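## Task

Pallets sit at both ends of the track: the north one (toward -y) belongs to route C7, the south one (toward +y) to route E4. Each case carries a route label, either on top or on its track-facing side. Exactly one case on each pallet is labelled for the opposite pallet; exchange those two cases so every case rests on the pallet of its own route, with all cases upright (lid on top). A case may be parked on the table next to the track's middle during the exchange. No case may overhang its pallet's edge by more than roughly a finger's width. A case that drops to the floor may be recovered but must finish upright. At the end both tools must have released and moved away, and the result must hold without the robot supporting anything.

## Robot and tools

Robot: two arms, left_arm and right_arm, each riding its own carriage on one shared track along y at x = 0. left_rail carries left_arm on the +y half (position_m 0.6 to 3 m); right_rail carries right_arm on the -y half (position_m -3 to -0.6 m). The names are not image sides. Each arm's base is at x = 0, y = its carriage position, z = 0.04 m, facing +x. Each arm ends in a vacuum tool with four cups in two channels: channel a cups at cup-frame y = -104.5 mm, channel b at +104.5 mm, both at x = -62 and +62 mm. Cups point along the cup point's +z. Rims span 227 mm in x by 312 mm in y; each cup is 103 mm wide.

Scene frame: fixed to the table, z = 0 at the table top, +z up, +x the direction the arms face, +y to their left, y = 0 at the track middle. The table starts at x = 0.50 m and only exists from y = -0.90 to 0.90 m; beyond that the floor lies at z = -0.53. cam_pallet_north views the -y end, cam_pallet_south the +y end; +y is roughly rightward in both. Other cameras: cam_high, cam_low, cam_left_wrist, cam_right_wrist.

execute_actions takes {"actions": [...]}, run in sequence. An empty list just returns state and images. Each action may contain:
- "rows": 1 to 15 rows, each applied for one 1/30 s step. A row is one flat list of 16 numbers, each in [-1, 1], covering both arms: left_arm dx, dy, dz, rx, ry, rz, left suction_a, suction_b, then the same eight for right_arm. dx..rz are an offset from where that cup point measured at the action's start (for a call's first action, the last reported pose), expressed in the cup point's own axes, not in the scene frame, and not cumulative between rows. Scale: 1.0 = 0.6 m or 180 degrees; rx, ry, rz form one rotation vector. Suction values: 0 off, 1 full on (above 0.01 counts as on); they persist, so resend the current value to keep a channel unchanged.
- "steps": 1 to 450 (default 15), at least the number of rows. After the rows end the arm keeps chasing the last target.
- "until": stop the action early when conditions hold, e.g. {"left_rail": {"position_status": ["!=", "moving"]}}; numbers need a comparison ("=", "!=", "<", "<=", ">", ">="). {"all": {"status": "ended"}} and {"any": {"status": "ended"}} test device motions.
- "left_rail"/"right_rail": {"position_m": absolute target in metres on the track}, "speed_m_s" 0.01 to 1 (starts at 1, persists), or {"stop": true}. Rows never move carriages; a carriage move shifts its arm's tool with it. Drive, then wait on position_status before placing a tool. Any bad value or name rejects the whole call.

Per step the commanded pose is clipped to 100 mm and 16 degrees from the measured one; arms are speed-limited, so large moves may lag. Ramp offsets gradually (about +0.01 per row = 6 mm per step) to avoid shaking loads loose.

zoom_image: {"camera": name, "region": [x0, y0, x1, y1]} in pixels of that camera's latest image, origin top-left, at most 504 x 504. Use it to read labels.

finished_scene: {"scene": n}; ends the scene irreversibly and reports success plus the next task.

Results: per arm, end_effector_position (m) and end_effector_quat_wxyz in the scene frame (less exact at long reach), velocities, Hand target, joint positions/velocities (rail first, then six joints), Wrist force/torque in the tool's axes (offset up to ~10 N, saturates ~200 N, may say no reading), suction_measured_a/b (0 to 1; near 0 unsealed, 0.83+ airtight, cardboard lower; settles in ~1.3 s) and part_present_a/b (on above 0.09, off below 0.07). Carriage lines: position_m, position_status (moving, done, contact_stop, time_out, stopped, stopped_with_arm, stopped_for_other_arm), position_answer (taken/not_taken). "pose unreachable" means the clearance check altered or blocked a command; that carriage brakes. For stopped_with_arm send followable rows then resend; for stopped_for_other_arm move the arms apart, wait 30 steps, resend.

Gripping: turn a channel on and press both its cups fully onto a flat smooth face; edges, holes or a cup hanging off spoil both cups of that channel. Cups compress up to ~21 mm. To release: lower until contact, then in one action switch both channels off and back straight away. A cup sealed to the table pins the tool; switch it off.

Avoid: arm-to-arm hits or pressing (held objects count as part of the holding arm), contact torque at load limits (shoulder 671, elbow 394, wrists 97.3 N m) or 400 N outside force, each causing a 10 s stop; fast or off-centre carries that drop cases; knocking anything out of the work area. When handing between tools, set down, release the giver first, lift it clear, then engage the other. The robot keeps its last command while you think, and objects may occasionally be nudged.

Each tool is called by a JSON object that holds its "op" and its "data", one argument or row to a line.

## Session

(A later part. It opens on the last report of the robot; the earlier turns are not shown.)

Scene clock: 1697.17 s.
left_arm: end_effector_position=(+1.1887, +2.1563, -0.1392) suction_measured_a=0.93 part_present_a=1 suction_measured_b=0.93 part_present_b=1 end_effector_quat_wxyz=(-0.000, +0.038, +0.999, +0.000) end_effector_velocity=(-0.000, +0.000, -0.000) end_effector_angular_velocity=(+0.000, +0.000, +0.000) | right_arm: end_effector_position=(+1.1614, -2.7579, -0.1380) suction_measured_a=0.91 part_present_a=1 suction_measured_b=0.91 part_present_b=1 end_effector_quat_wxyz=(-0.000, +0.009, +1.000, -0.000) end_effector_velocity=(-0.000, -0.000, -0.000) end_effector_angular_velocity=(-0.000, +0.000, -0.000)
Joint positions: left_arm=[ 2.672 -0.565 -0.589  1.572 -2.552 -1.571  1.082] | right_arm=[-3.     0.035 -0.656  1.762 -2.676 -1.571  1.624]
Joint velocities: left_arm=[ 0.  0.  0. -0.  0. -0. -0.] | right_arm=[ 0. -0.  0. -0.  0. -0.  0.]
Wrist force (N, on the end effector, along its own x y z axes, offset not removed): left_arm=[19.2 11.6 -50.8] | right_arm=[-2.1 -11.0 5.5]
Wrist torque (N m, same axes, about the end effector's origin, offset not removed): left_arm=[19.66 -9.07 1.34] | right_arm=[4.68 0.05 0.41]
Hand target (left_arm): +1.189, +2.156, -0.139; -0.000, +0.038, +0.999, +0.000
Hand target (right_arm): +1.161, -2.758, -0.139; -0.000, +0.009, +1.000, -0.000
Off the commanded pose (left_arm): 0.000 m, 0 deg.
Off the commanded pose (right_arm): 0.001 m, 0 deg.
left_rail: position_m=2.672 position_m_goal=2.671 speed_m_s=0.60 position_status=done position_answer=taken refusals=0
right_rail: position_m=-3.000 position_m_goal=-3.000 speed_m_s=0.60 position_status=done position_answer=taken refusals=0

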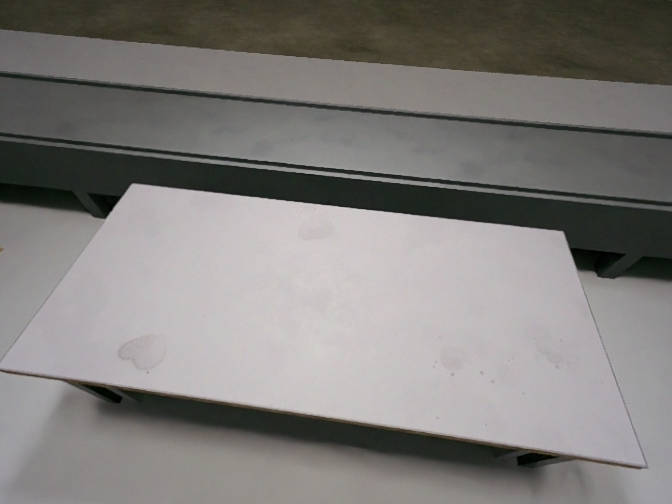

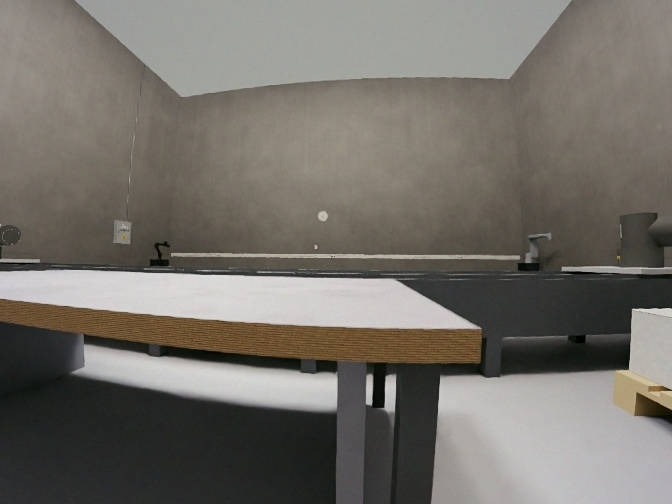

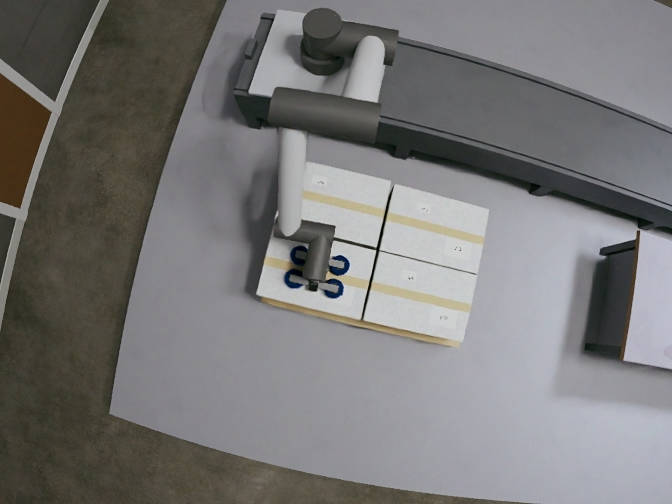

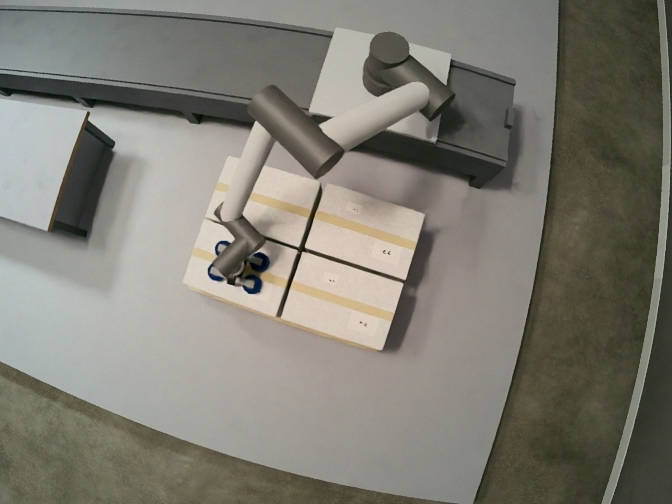

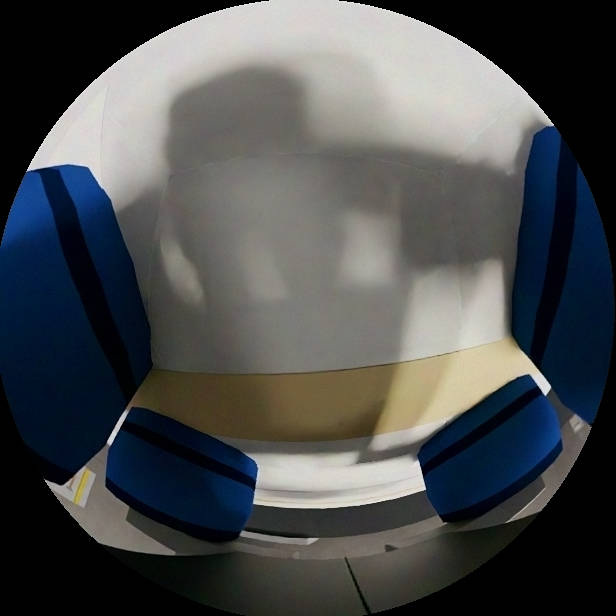

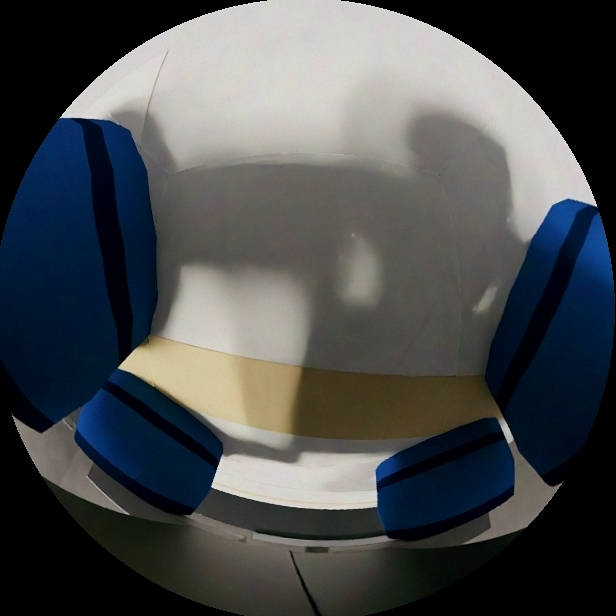

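{"op": "execute_actions", "data": {
  "actions": []
}}

Scene clock: 1705.20 s.
left_arm: end_effector_position=(+1.1887, +2.1563, -0.1392) suction_measured_a=0.93 part_present_a=1 suction_measured_b=0.93 part_present_b=1 end_effector_quat_wxyz=(-0.000, +0.038, +0.999, +0.000) end_effector_velocity=(+0.000, +0.000, +0.000) end_effector_angular_velocity=(+0.000, -0.000, +0.000) | right_arm: end_effector_position=(+1.1614, -2.7579, -0.1393) suction_measured_a=0.91 part_present_a=1 suction_measured_b=0.91 part_present_b=1 end_effector_quat_wxyz=(-0.000, +0.009, +1.000, -0.000) end_effector_velocity=(-0.000, -0.000, -0.000) end_effector_angular_velocity=(-0.000, +0.000, -0.000)
Joint positions: left_arm=[ 2.672 -0.565 -0.589  1.572 -2.552 -1.571  1.082] | right_arm=[-3.     0.035 -0.654  1.761 -2.678 -1.571  1.624]
Joint velocities: left_arm=[ 0. -0. -0. -0.  0.  0. -0.] | right_arm=[0. 0. 0. 0. 0. 0. 0.]
Wrist force (N, on the end effector, along its own x y z axes, offset not removed): left_arm=[17.0 14.5 -56.7] | right_arm=[18.0 -18.7 -63.7]
Wrist torque (N m, same axes, about the end effector's origin, offset not removed): left_arm=[20.21 -8.74 1.39] | right_arm=[-7.07 -7.58 -1.27]
Hand target (left_arm): +1.189, +2.156, -0.139; -0.000, +0.038, +0.999, +0.000
Hand target (right_arm): +1.161, -2.758, -0.139; -0.000, +0.009, +1.000, -0.000
Off the commanded pose (left_arm): 0.000 m, 0 deg.
Off the commanded pose (right_arm): 0.000 m, 0 deg.
left_rail: position_m=2.672 position_m_goal=2.671 speed_m_s=0.60 position_status=done position_answer=taken refusals=0
right_rail: position_m=-3.000 position_m_goal=-3.000 speed_m_s=0.60 position_status=done position_answer=taken refusals=0

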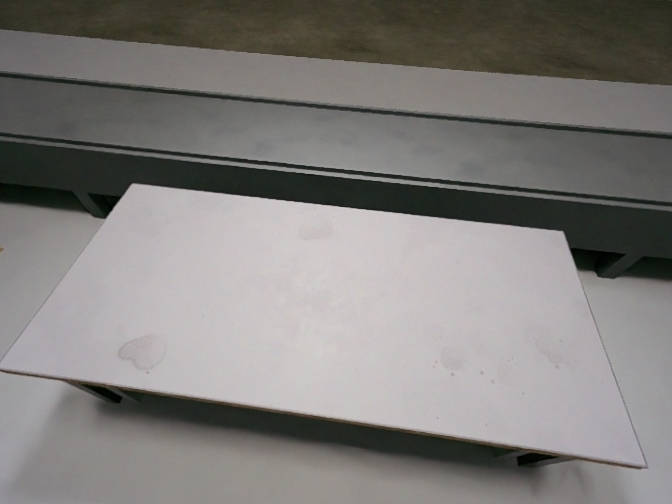

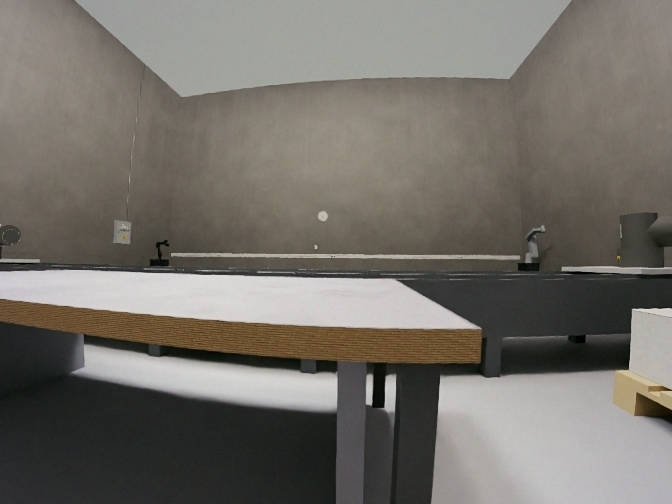

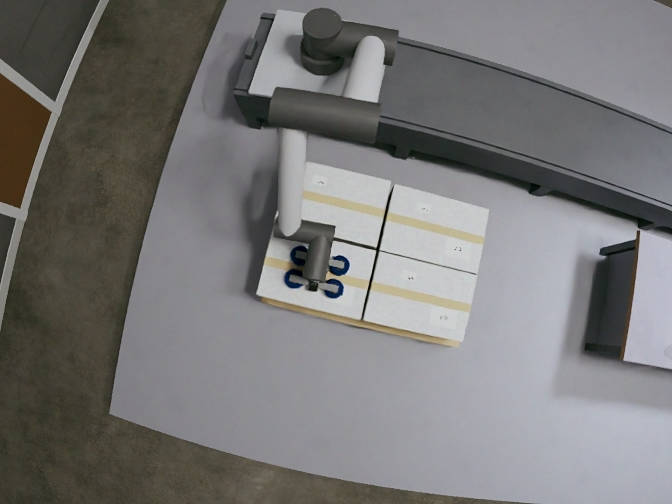

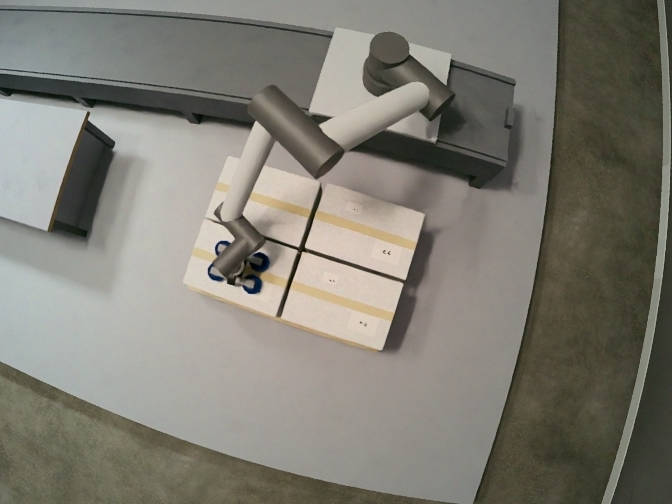

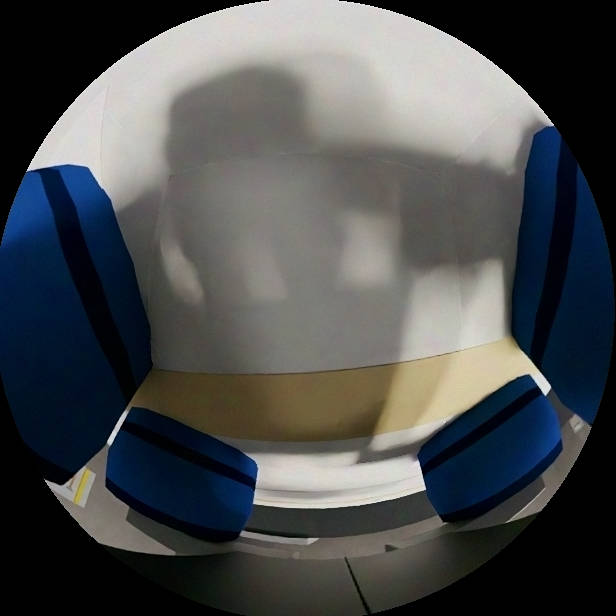

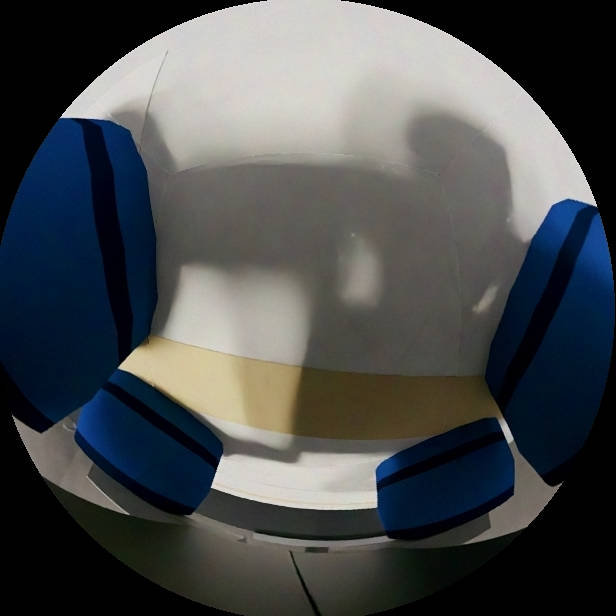

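{"op": "execute_actions", "data": {
  "actions": [
    {"rows":[
[0,0,-0.00118,0,0,0,0,0,0,0,-0.00118,0,0,0,0,0],
[0,0,-0.00468,0,0,0,0,0,0,0,-0.00468,0,0,0,0,0],
[0,0,-0.01035,0,0,0,0,0,0,0,-0.01035,0,0,0,0,0],
[0,0,-0.01792,0,0,0,0,0,0,0,-0.01792,0,0,0,0,0],
[0,0,-0.02708,0,0,0,0,0,0,0,-0.02708,0,0,0,0,0],
[0,0,-0.03743,0,0,0,0,0,0,0,-0.03743,0,0,0,0,0],
[0,0,-0.04850,0,0,0,0,0,0,0,-0.04850,0,0,0,0,0],
[0,0,-0.05983,0,0,0,0,0,0,0,-0.05983,0,0,0,0,0],
[0,0,-0.07090,0,0,0,0,0,0,0,-0.07090,0,0,0,0,0],
[0,0,-0.08125,0,0,0,0,0,0,0,-0.08125,0,0,0,0,0],
[0,0,-0.09042,0,0,0,0,0,0,0,-0.09042,0,0,0,0,0],
[0,0,-0.09799,0,0,0,0,0,0,0,-0.09799,0,0,0,0,0],
[0,0,-0.10365,0,0,0,0,0,0,0,-0.10365,0,0,0,0,0],
[0,0,-0.10715,0,0,0,0,0,0,0,-0.10715,0,0,0,0,0]],"steps":14}
  ]
}}

Scene clock: 1728.90 s.
left_arm: end_effector_position=(+1.1884, +2.1565, -0.0920) suction_measured_a=0.00 part_present_a=0 suction_measured_b=0.00 part_present_b=0 end_effector_quat_wxyz=(-0.001, +0.038, +0.999, +0.001) end_effector_velocity=(+0.003, -0.002, +0.154) end_effector_angular_velocity=(-0.005, -0.007, +0.000) | right_arm: end_effector_position=(+1.1611, -2.7579, -0.0920) suction_measured_a=0.00 part_present_a=0 suction_measured_b=0.00 part_present_b=0 end_effector_quat_wxyz=(-0.001, +0.009, +1.000, -0.000) end_effector_velocity=(+0.002, +0.001, +0.152) end_effector_angular_velocity=(+0.001, -0.005, -0.000)
Joint positions: left_arm=[ 2.672 -0.565 -0.635  1.58  -2.514 -1.57   1.082] | right_arm=[-3.     0.035 -0.704  1.769 -2.635 -1.571  1.624]
Joint velocities: left_arm=[ 0.    -0.    -0.143  0.017  0.117 -0.001 -0.   ] | right_arm=[ 0.     0.    -0.156  0.018  0.132  0.001  0.   ]
Wrist force (N, on the end effector, along its own x y z axes, offset not removed): left_arm=[-2.3 -0.5 -0.9] | right_arm=[1.0 -1.5 -5.7]
Wrist torque (N m, same axes, about the end effector's origin, offset not removed): left_arm=[0.08 0.30 -0.19] | right_arm=[0.12 0.02 0.35]
Hand target (left_arm): +1.189, +2.156, -0.075; -0.000, +0.038, +0.999, +0.000
Hand target (right_arm): +1.162, -2.758, -0.075; -0.000, +0.009, +1.000, -0.000
Off the commanded pose (left_arm): 0.017 m, 0 deg.
Off the commanded pose (right_arm): 0.017 m, 0 deg.
left_rail: position_m=2.672 position_m_goal=2.671 speed_m_s=0.60 position_status=done position_answer=taken refusals=0
right_rail: position_m=-3.000 position_m_goal=-3.000 speed_m_s=0.60 position_status=done position_answer=taken refusals=0

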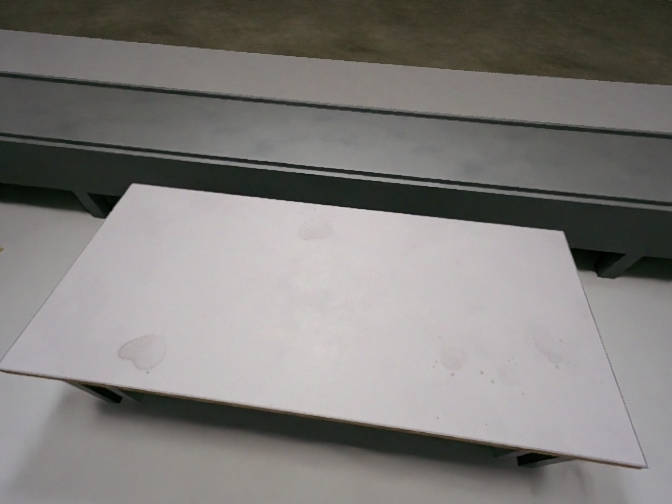

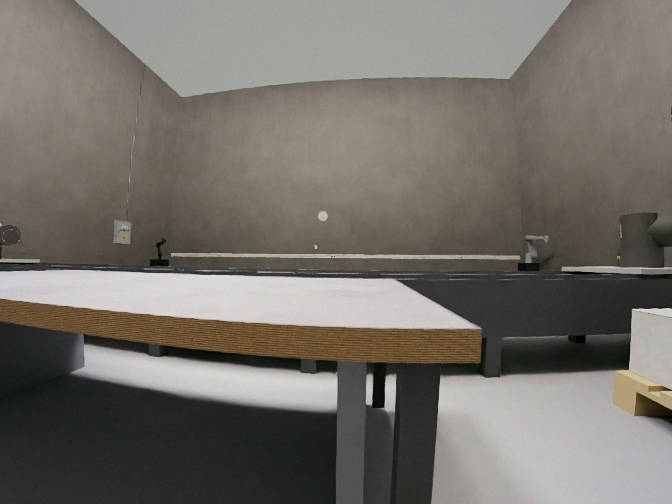

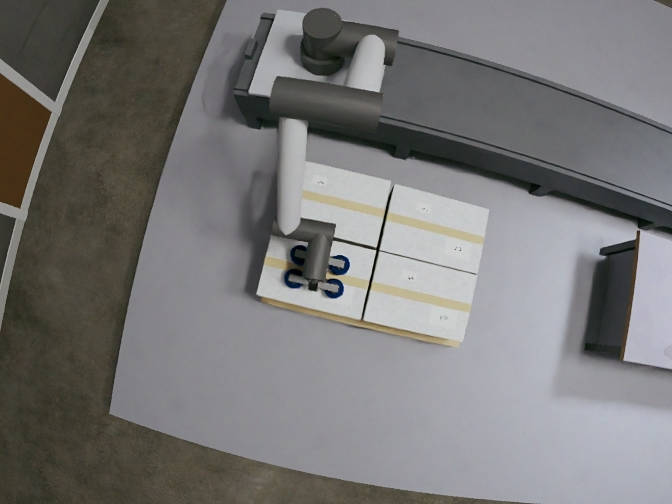

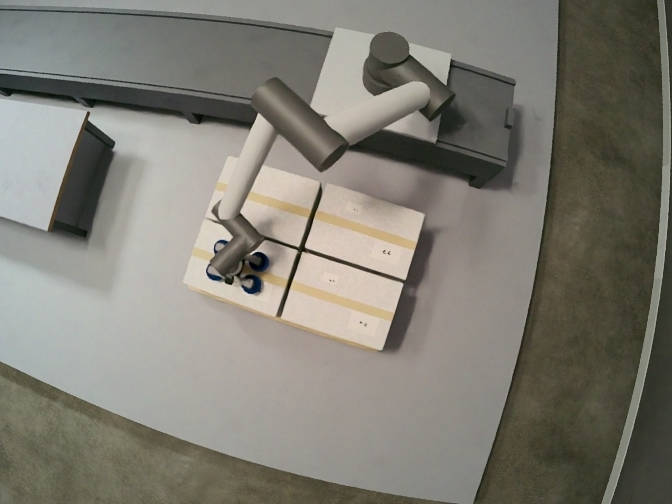

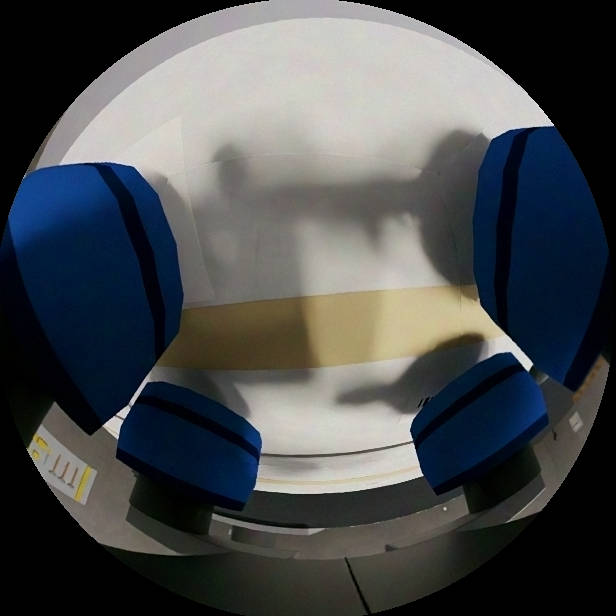

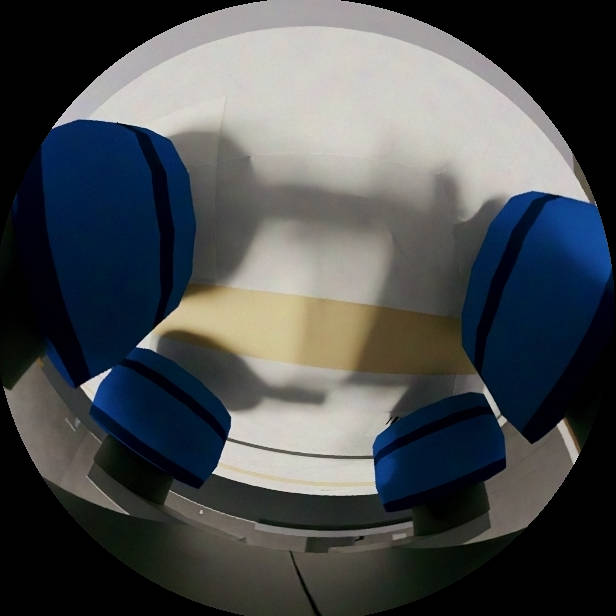

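{"op": "execute_actions", "data": {
  "actions": [
    {"left_rail":{"position_m":1.88,"speed_m_s":0.4},"right_rail":{"position_m":-1.64,"speed_m_s":0.4},"steps":1}
  ]
}}

Scene clock: 1743.73 s.
left_arm: end_effector_position=(+1.1888, +2.1563, -0.0752) suction_measured_a=0.00 part_present_a=0 suction_measured_b=0.00 part_present_b=0 end_effector_quat_wxyz=(-0.000, +0.038, +0.999, +0.000) end_effector_velocity=(+0.000, -0.000, +0.000) end_effector_angular_velocity=(-0.000, -0.000, +0.000) | right_arm: end_effector_position=(+1.1615, -2.7578, -0.0753) suction_measured_a=0.00 part_present_a=0 suction_measured_b=0.00 part_present_b=0 end_effector_quat_wxyz=(-0.000, +0.009, +1.000, -0.000) end_effector_velocity=(+0.000, +0.000, +0.000) end_effector_angular_velocity=(+0.000, -0.000, -0.000)
Joint positions: left_arm=[ 2.672 -0.565 -0.65   1.581 -2.501 -1.571  1.082] | right_arm=[-3.     0.035 -0.721  1.771 -2.621 -1.571  1.624]
Joint velocities: left_arm=[-0.  0. -0. -0. -0. -0. -0.] | right_arm=[ 0.  0. -0. -0.  0. -0.  0.]
Wrist force (N, on the end effector, along its own x y z axes, offset not removed): left_arm=[1.5 0.8 0.0] | right_arm=[-0.7 -3.6 -3.9]
Wrist torque (N m, same axes, about the end effector's origin, offset not removed): left_arm=[0.35 0.00 -0.01] | right_arm=[-0.30 0.30 0.42]
Hand target (left_arm): +1.189, +2.154, -0.075; -0.000, +0.038, +0.999, +0.000
Hand target (right_arm): +1.162, -2.756, -0.075; -0.000, +0.009, +1.000, -0.000
Off the commanded pose (left_arm): 0.000 m, 0 deg.
Off the commanded pose (right_arm): 0.000 m, 0 deg.
left_rail: position_m=2.672 position_m_goal=1.880 speed_m_s=0.40 position_status=moving position_answer=taken refusals=0
right_rail: position_m=-3.000 position_m_goal=-1.640 speed_m_s=0.40 position_status=moving position_answer=taken refusals=0

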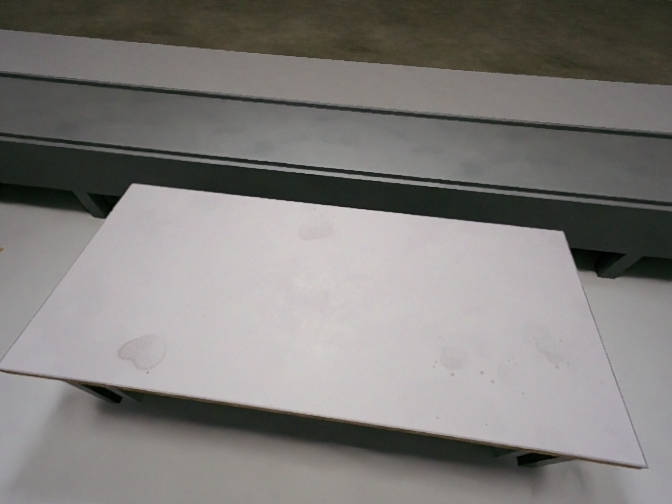

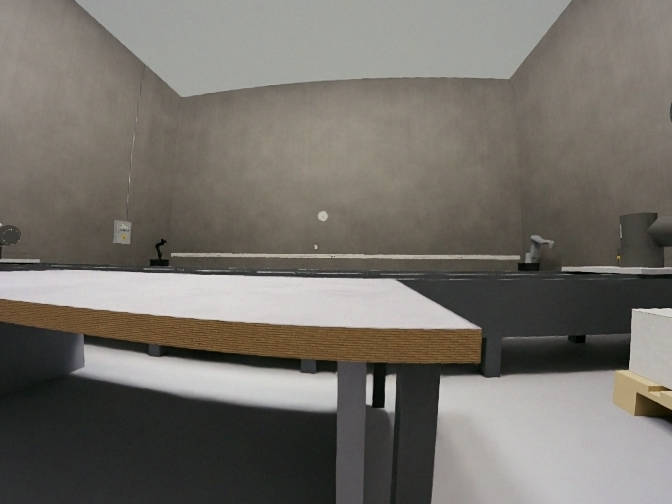

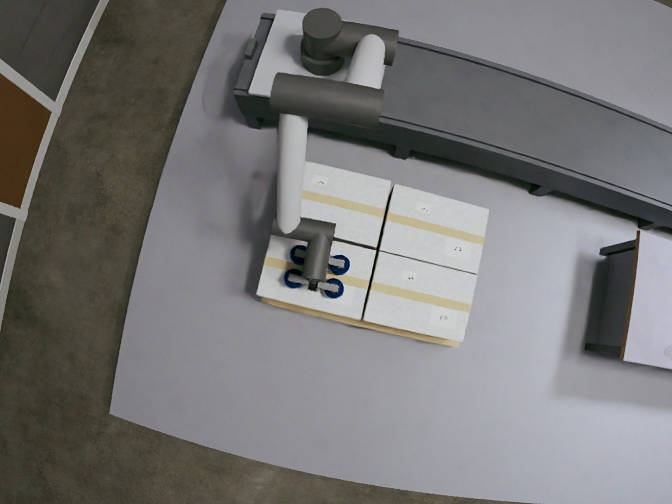

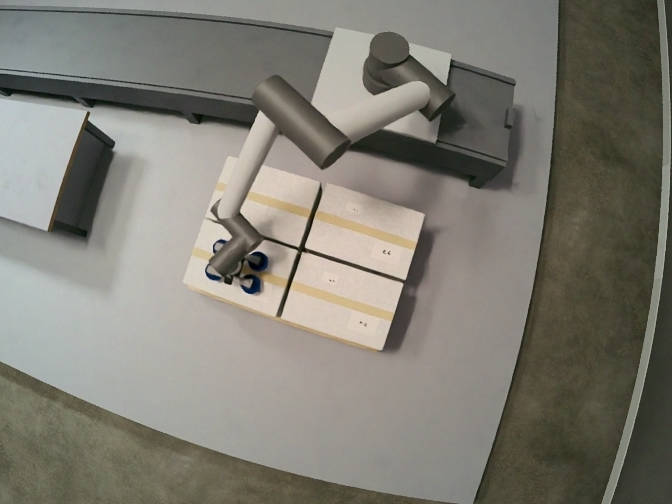

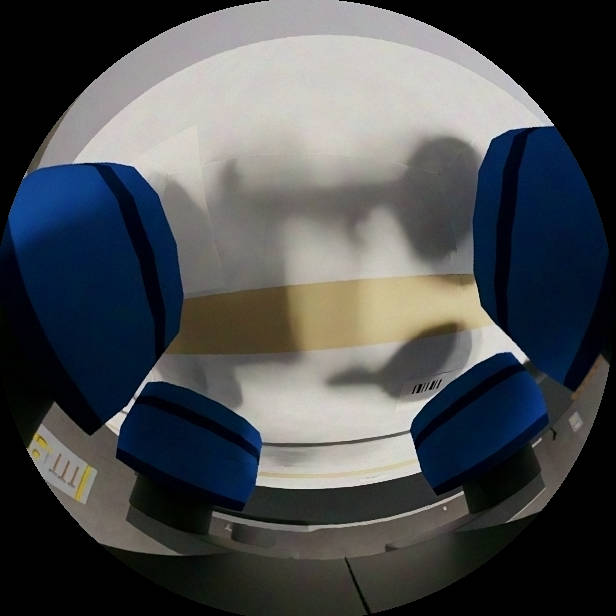

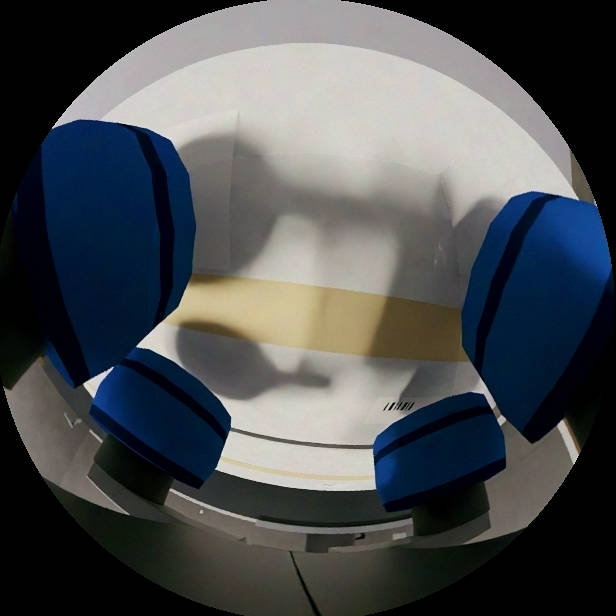

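{"op": "execute_actions", "data": {
  "actions": []
}}

{"op": "zoom_image", "data": {
  "camera": "cam_pallet_north",
  "region": [245, 150, 497, 360]
}}

{"op": "zoom_image", "data": {
  "camera": "cam_pallet_south",
  "region": [178, 150, 430, 360]
}}

Scene clock: 1752.27 s.
left_arm: end_effector_position=(+1.1888, +1.3646, -0.0749) suction_measured_a=0.00 part_present_a=0 suction_measured_b=0.00 part_present_b=0 end_effector_quat_wxyz=(-0.000, +0.038, +0.999, +0.000) end_effector_velocity=(+0.000, -0.000, +0.000) end_effector_angular_velocity=(-0.000, -0.000, +0.000) | right_arm: end_effector_position=(+1.1615, -1.3977, -0.0750) suction_measured_a=0.00 part_present_a=0 suction_measured_b=0.00 part_present_b=0 end_effector_quat_wxyz=(-0.000, +0.009, +1.000, -0.000) end_effector_velocity=(-0.000, -0.000, -0.000) end_effector_angular_velocity=(-0.000, +0.000, -0.000)
Joint positions: left_arm=[ 1.88  -0.565 -0.65   1.582 -2.501 -1.571  1.082] | right_arm=[-1.64   0.035 -0.721  1.771 -2.62  -1.571  1.624]
Joint velocities: left_arm=[ 0.  0. -0.  0. -0.  0. -0.] | right_arm=[ 0. -0.  0. -0.  0. -0. -0.]
Wrist force (N, on the end effector, along its own x y z axes, offset not removed): left_arm=[-5.1 -3.3 -1.1] | right_arm=[0.8 -4.9 -9.3]
Wrist torque (N m, same axes, about the end effector's origin, offset not removed): left_arm=[-0.16 0.83 -0.16] | right_arm=[-0.41 0.04 0.55]
Hand target (left_arm): +1.189, +1.365, -0.075; -0.000, +0.038, +0.999, +0.000
Hand target (right_arm): +1.162, -1.398, -0.075; -0.000, +0.009, +1.000, -0.000
Off the commanded pose (left_arm): 0.000 m, 0 deg.
Off the commanded pose (right_arm): 0.000 m, 0 deg.
left_rail: position_m=1.880 position_m_goal=1.880 speed_m_s=0.40 position_status=done position_answer=taken refusals=0
right_rail: position_m=-1.640 position_m_goal=-1.640 speed_m_s=0.40 position_status=done position_answer=taken refusals=0

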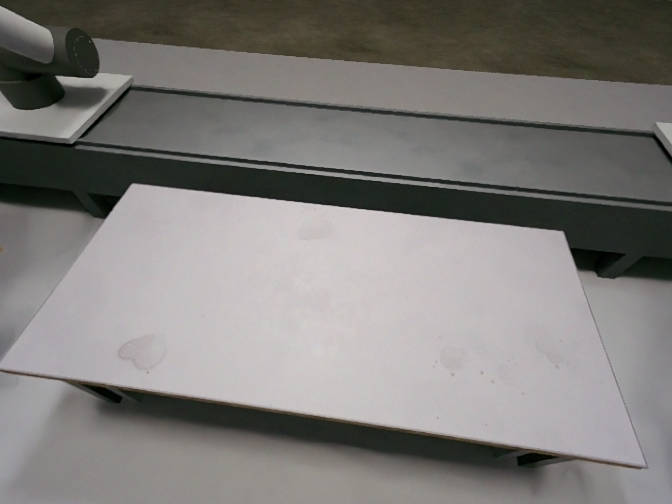

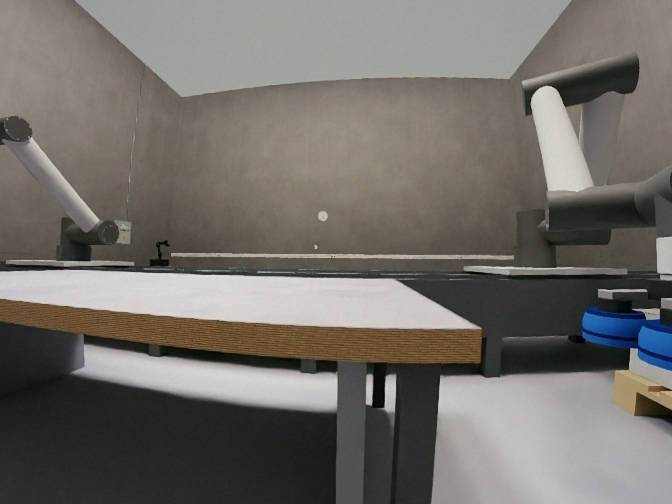

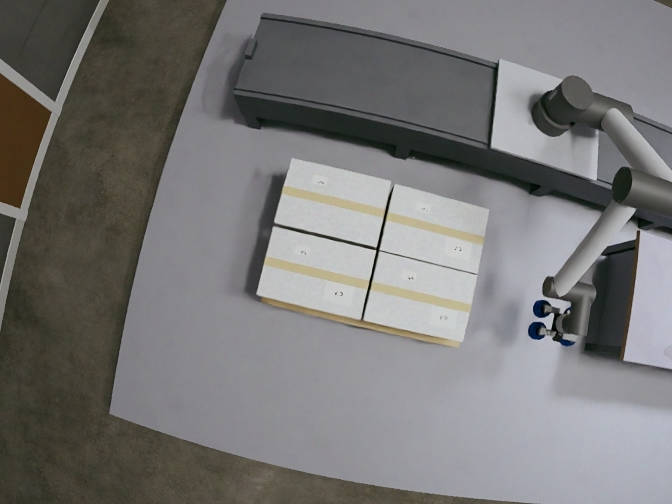

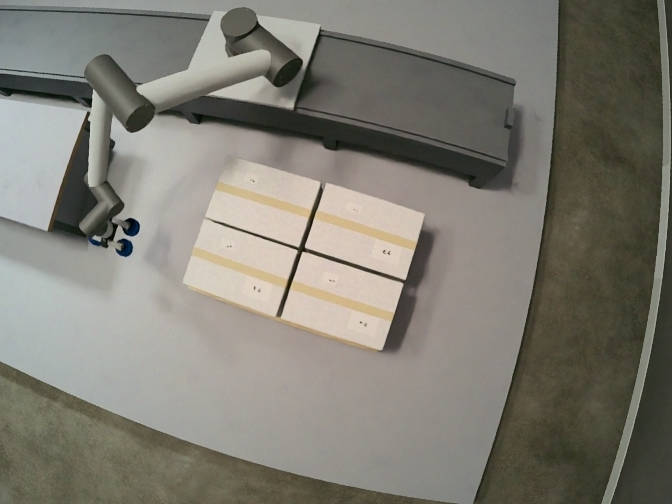

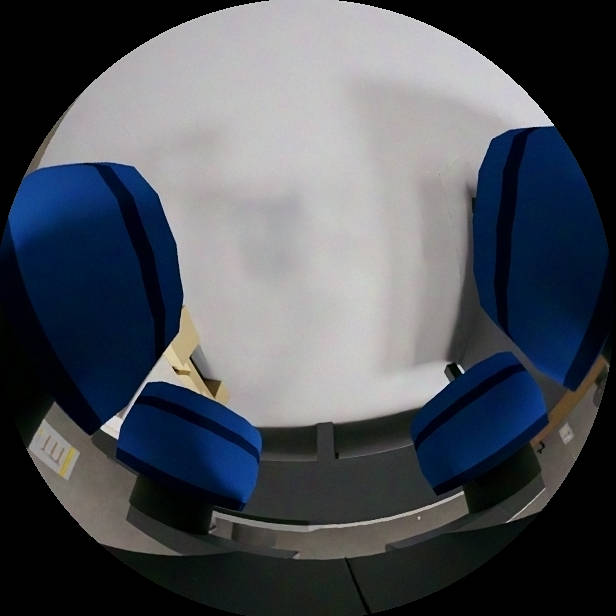

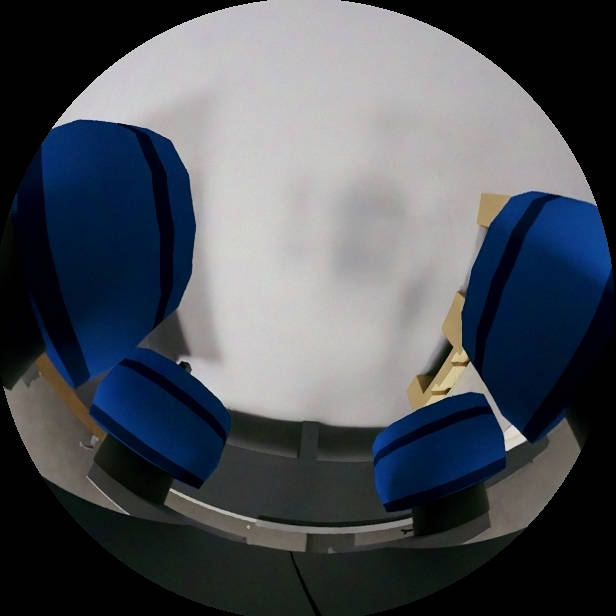

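Region (245, 150, 497, 360) of cam_pallet_north's 672x504 image, scaled by 2.000, with more detail than that image has.

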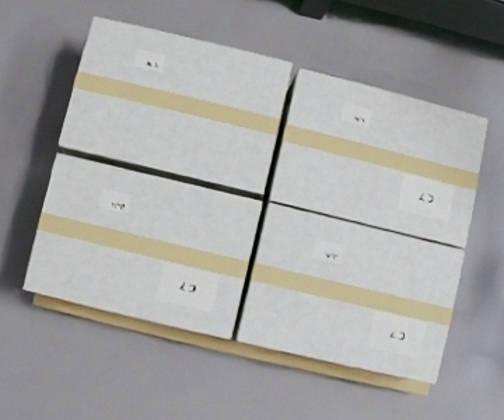

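Region (178, 150, 430, 360) of cam_pallet_south's 672x504 image, scaled by 2.000, with more detail than that image has.

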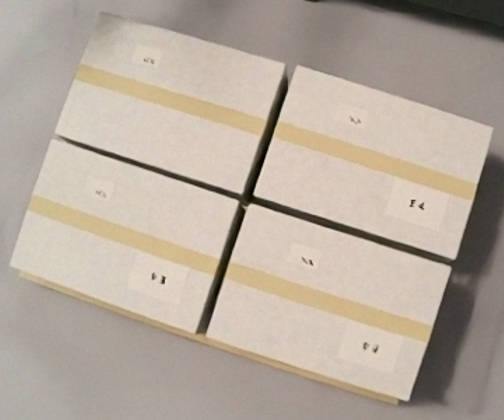

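{"op": "finished_scene", "data": {
  "scene": 1
}}

The scene is finished: the task was done.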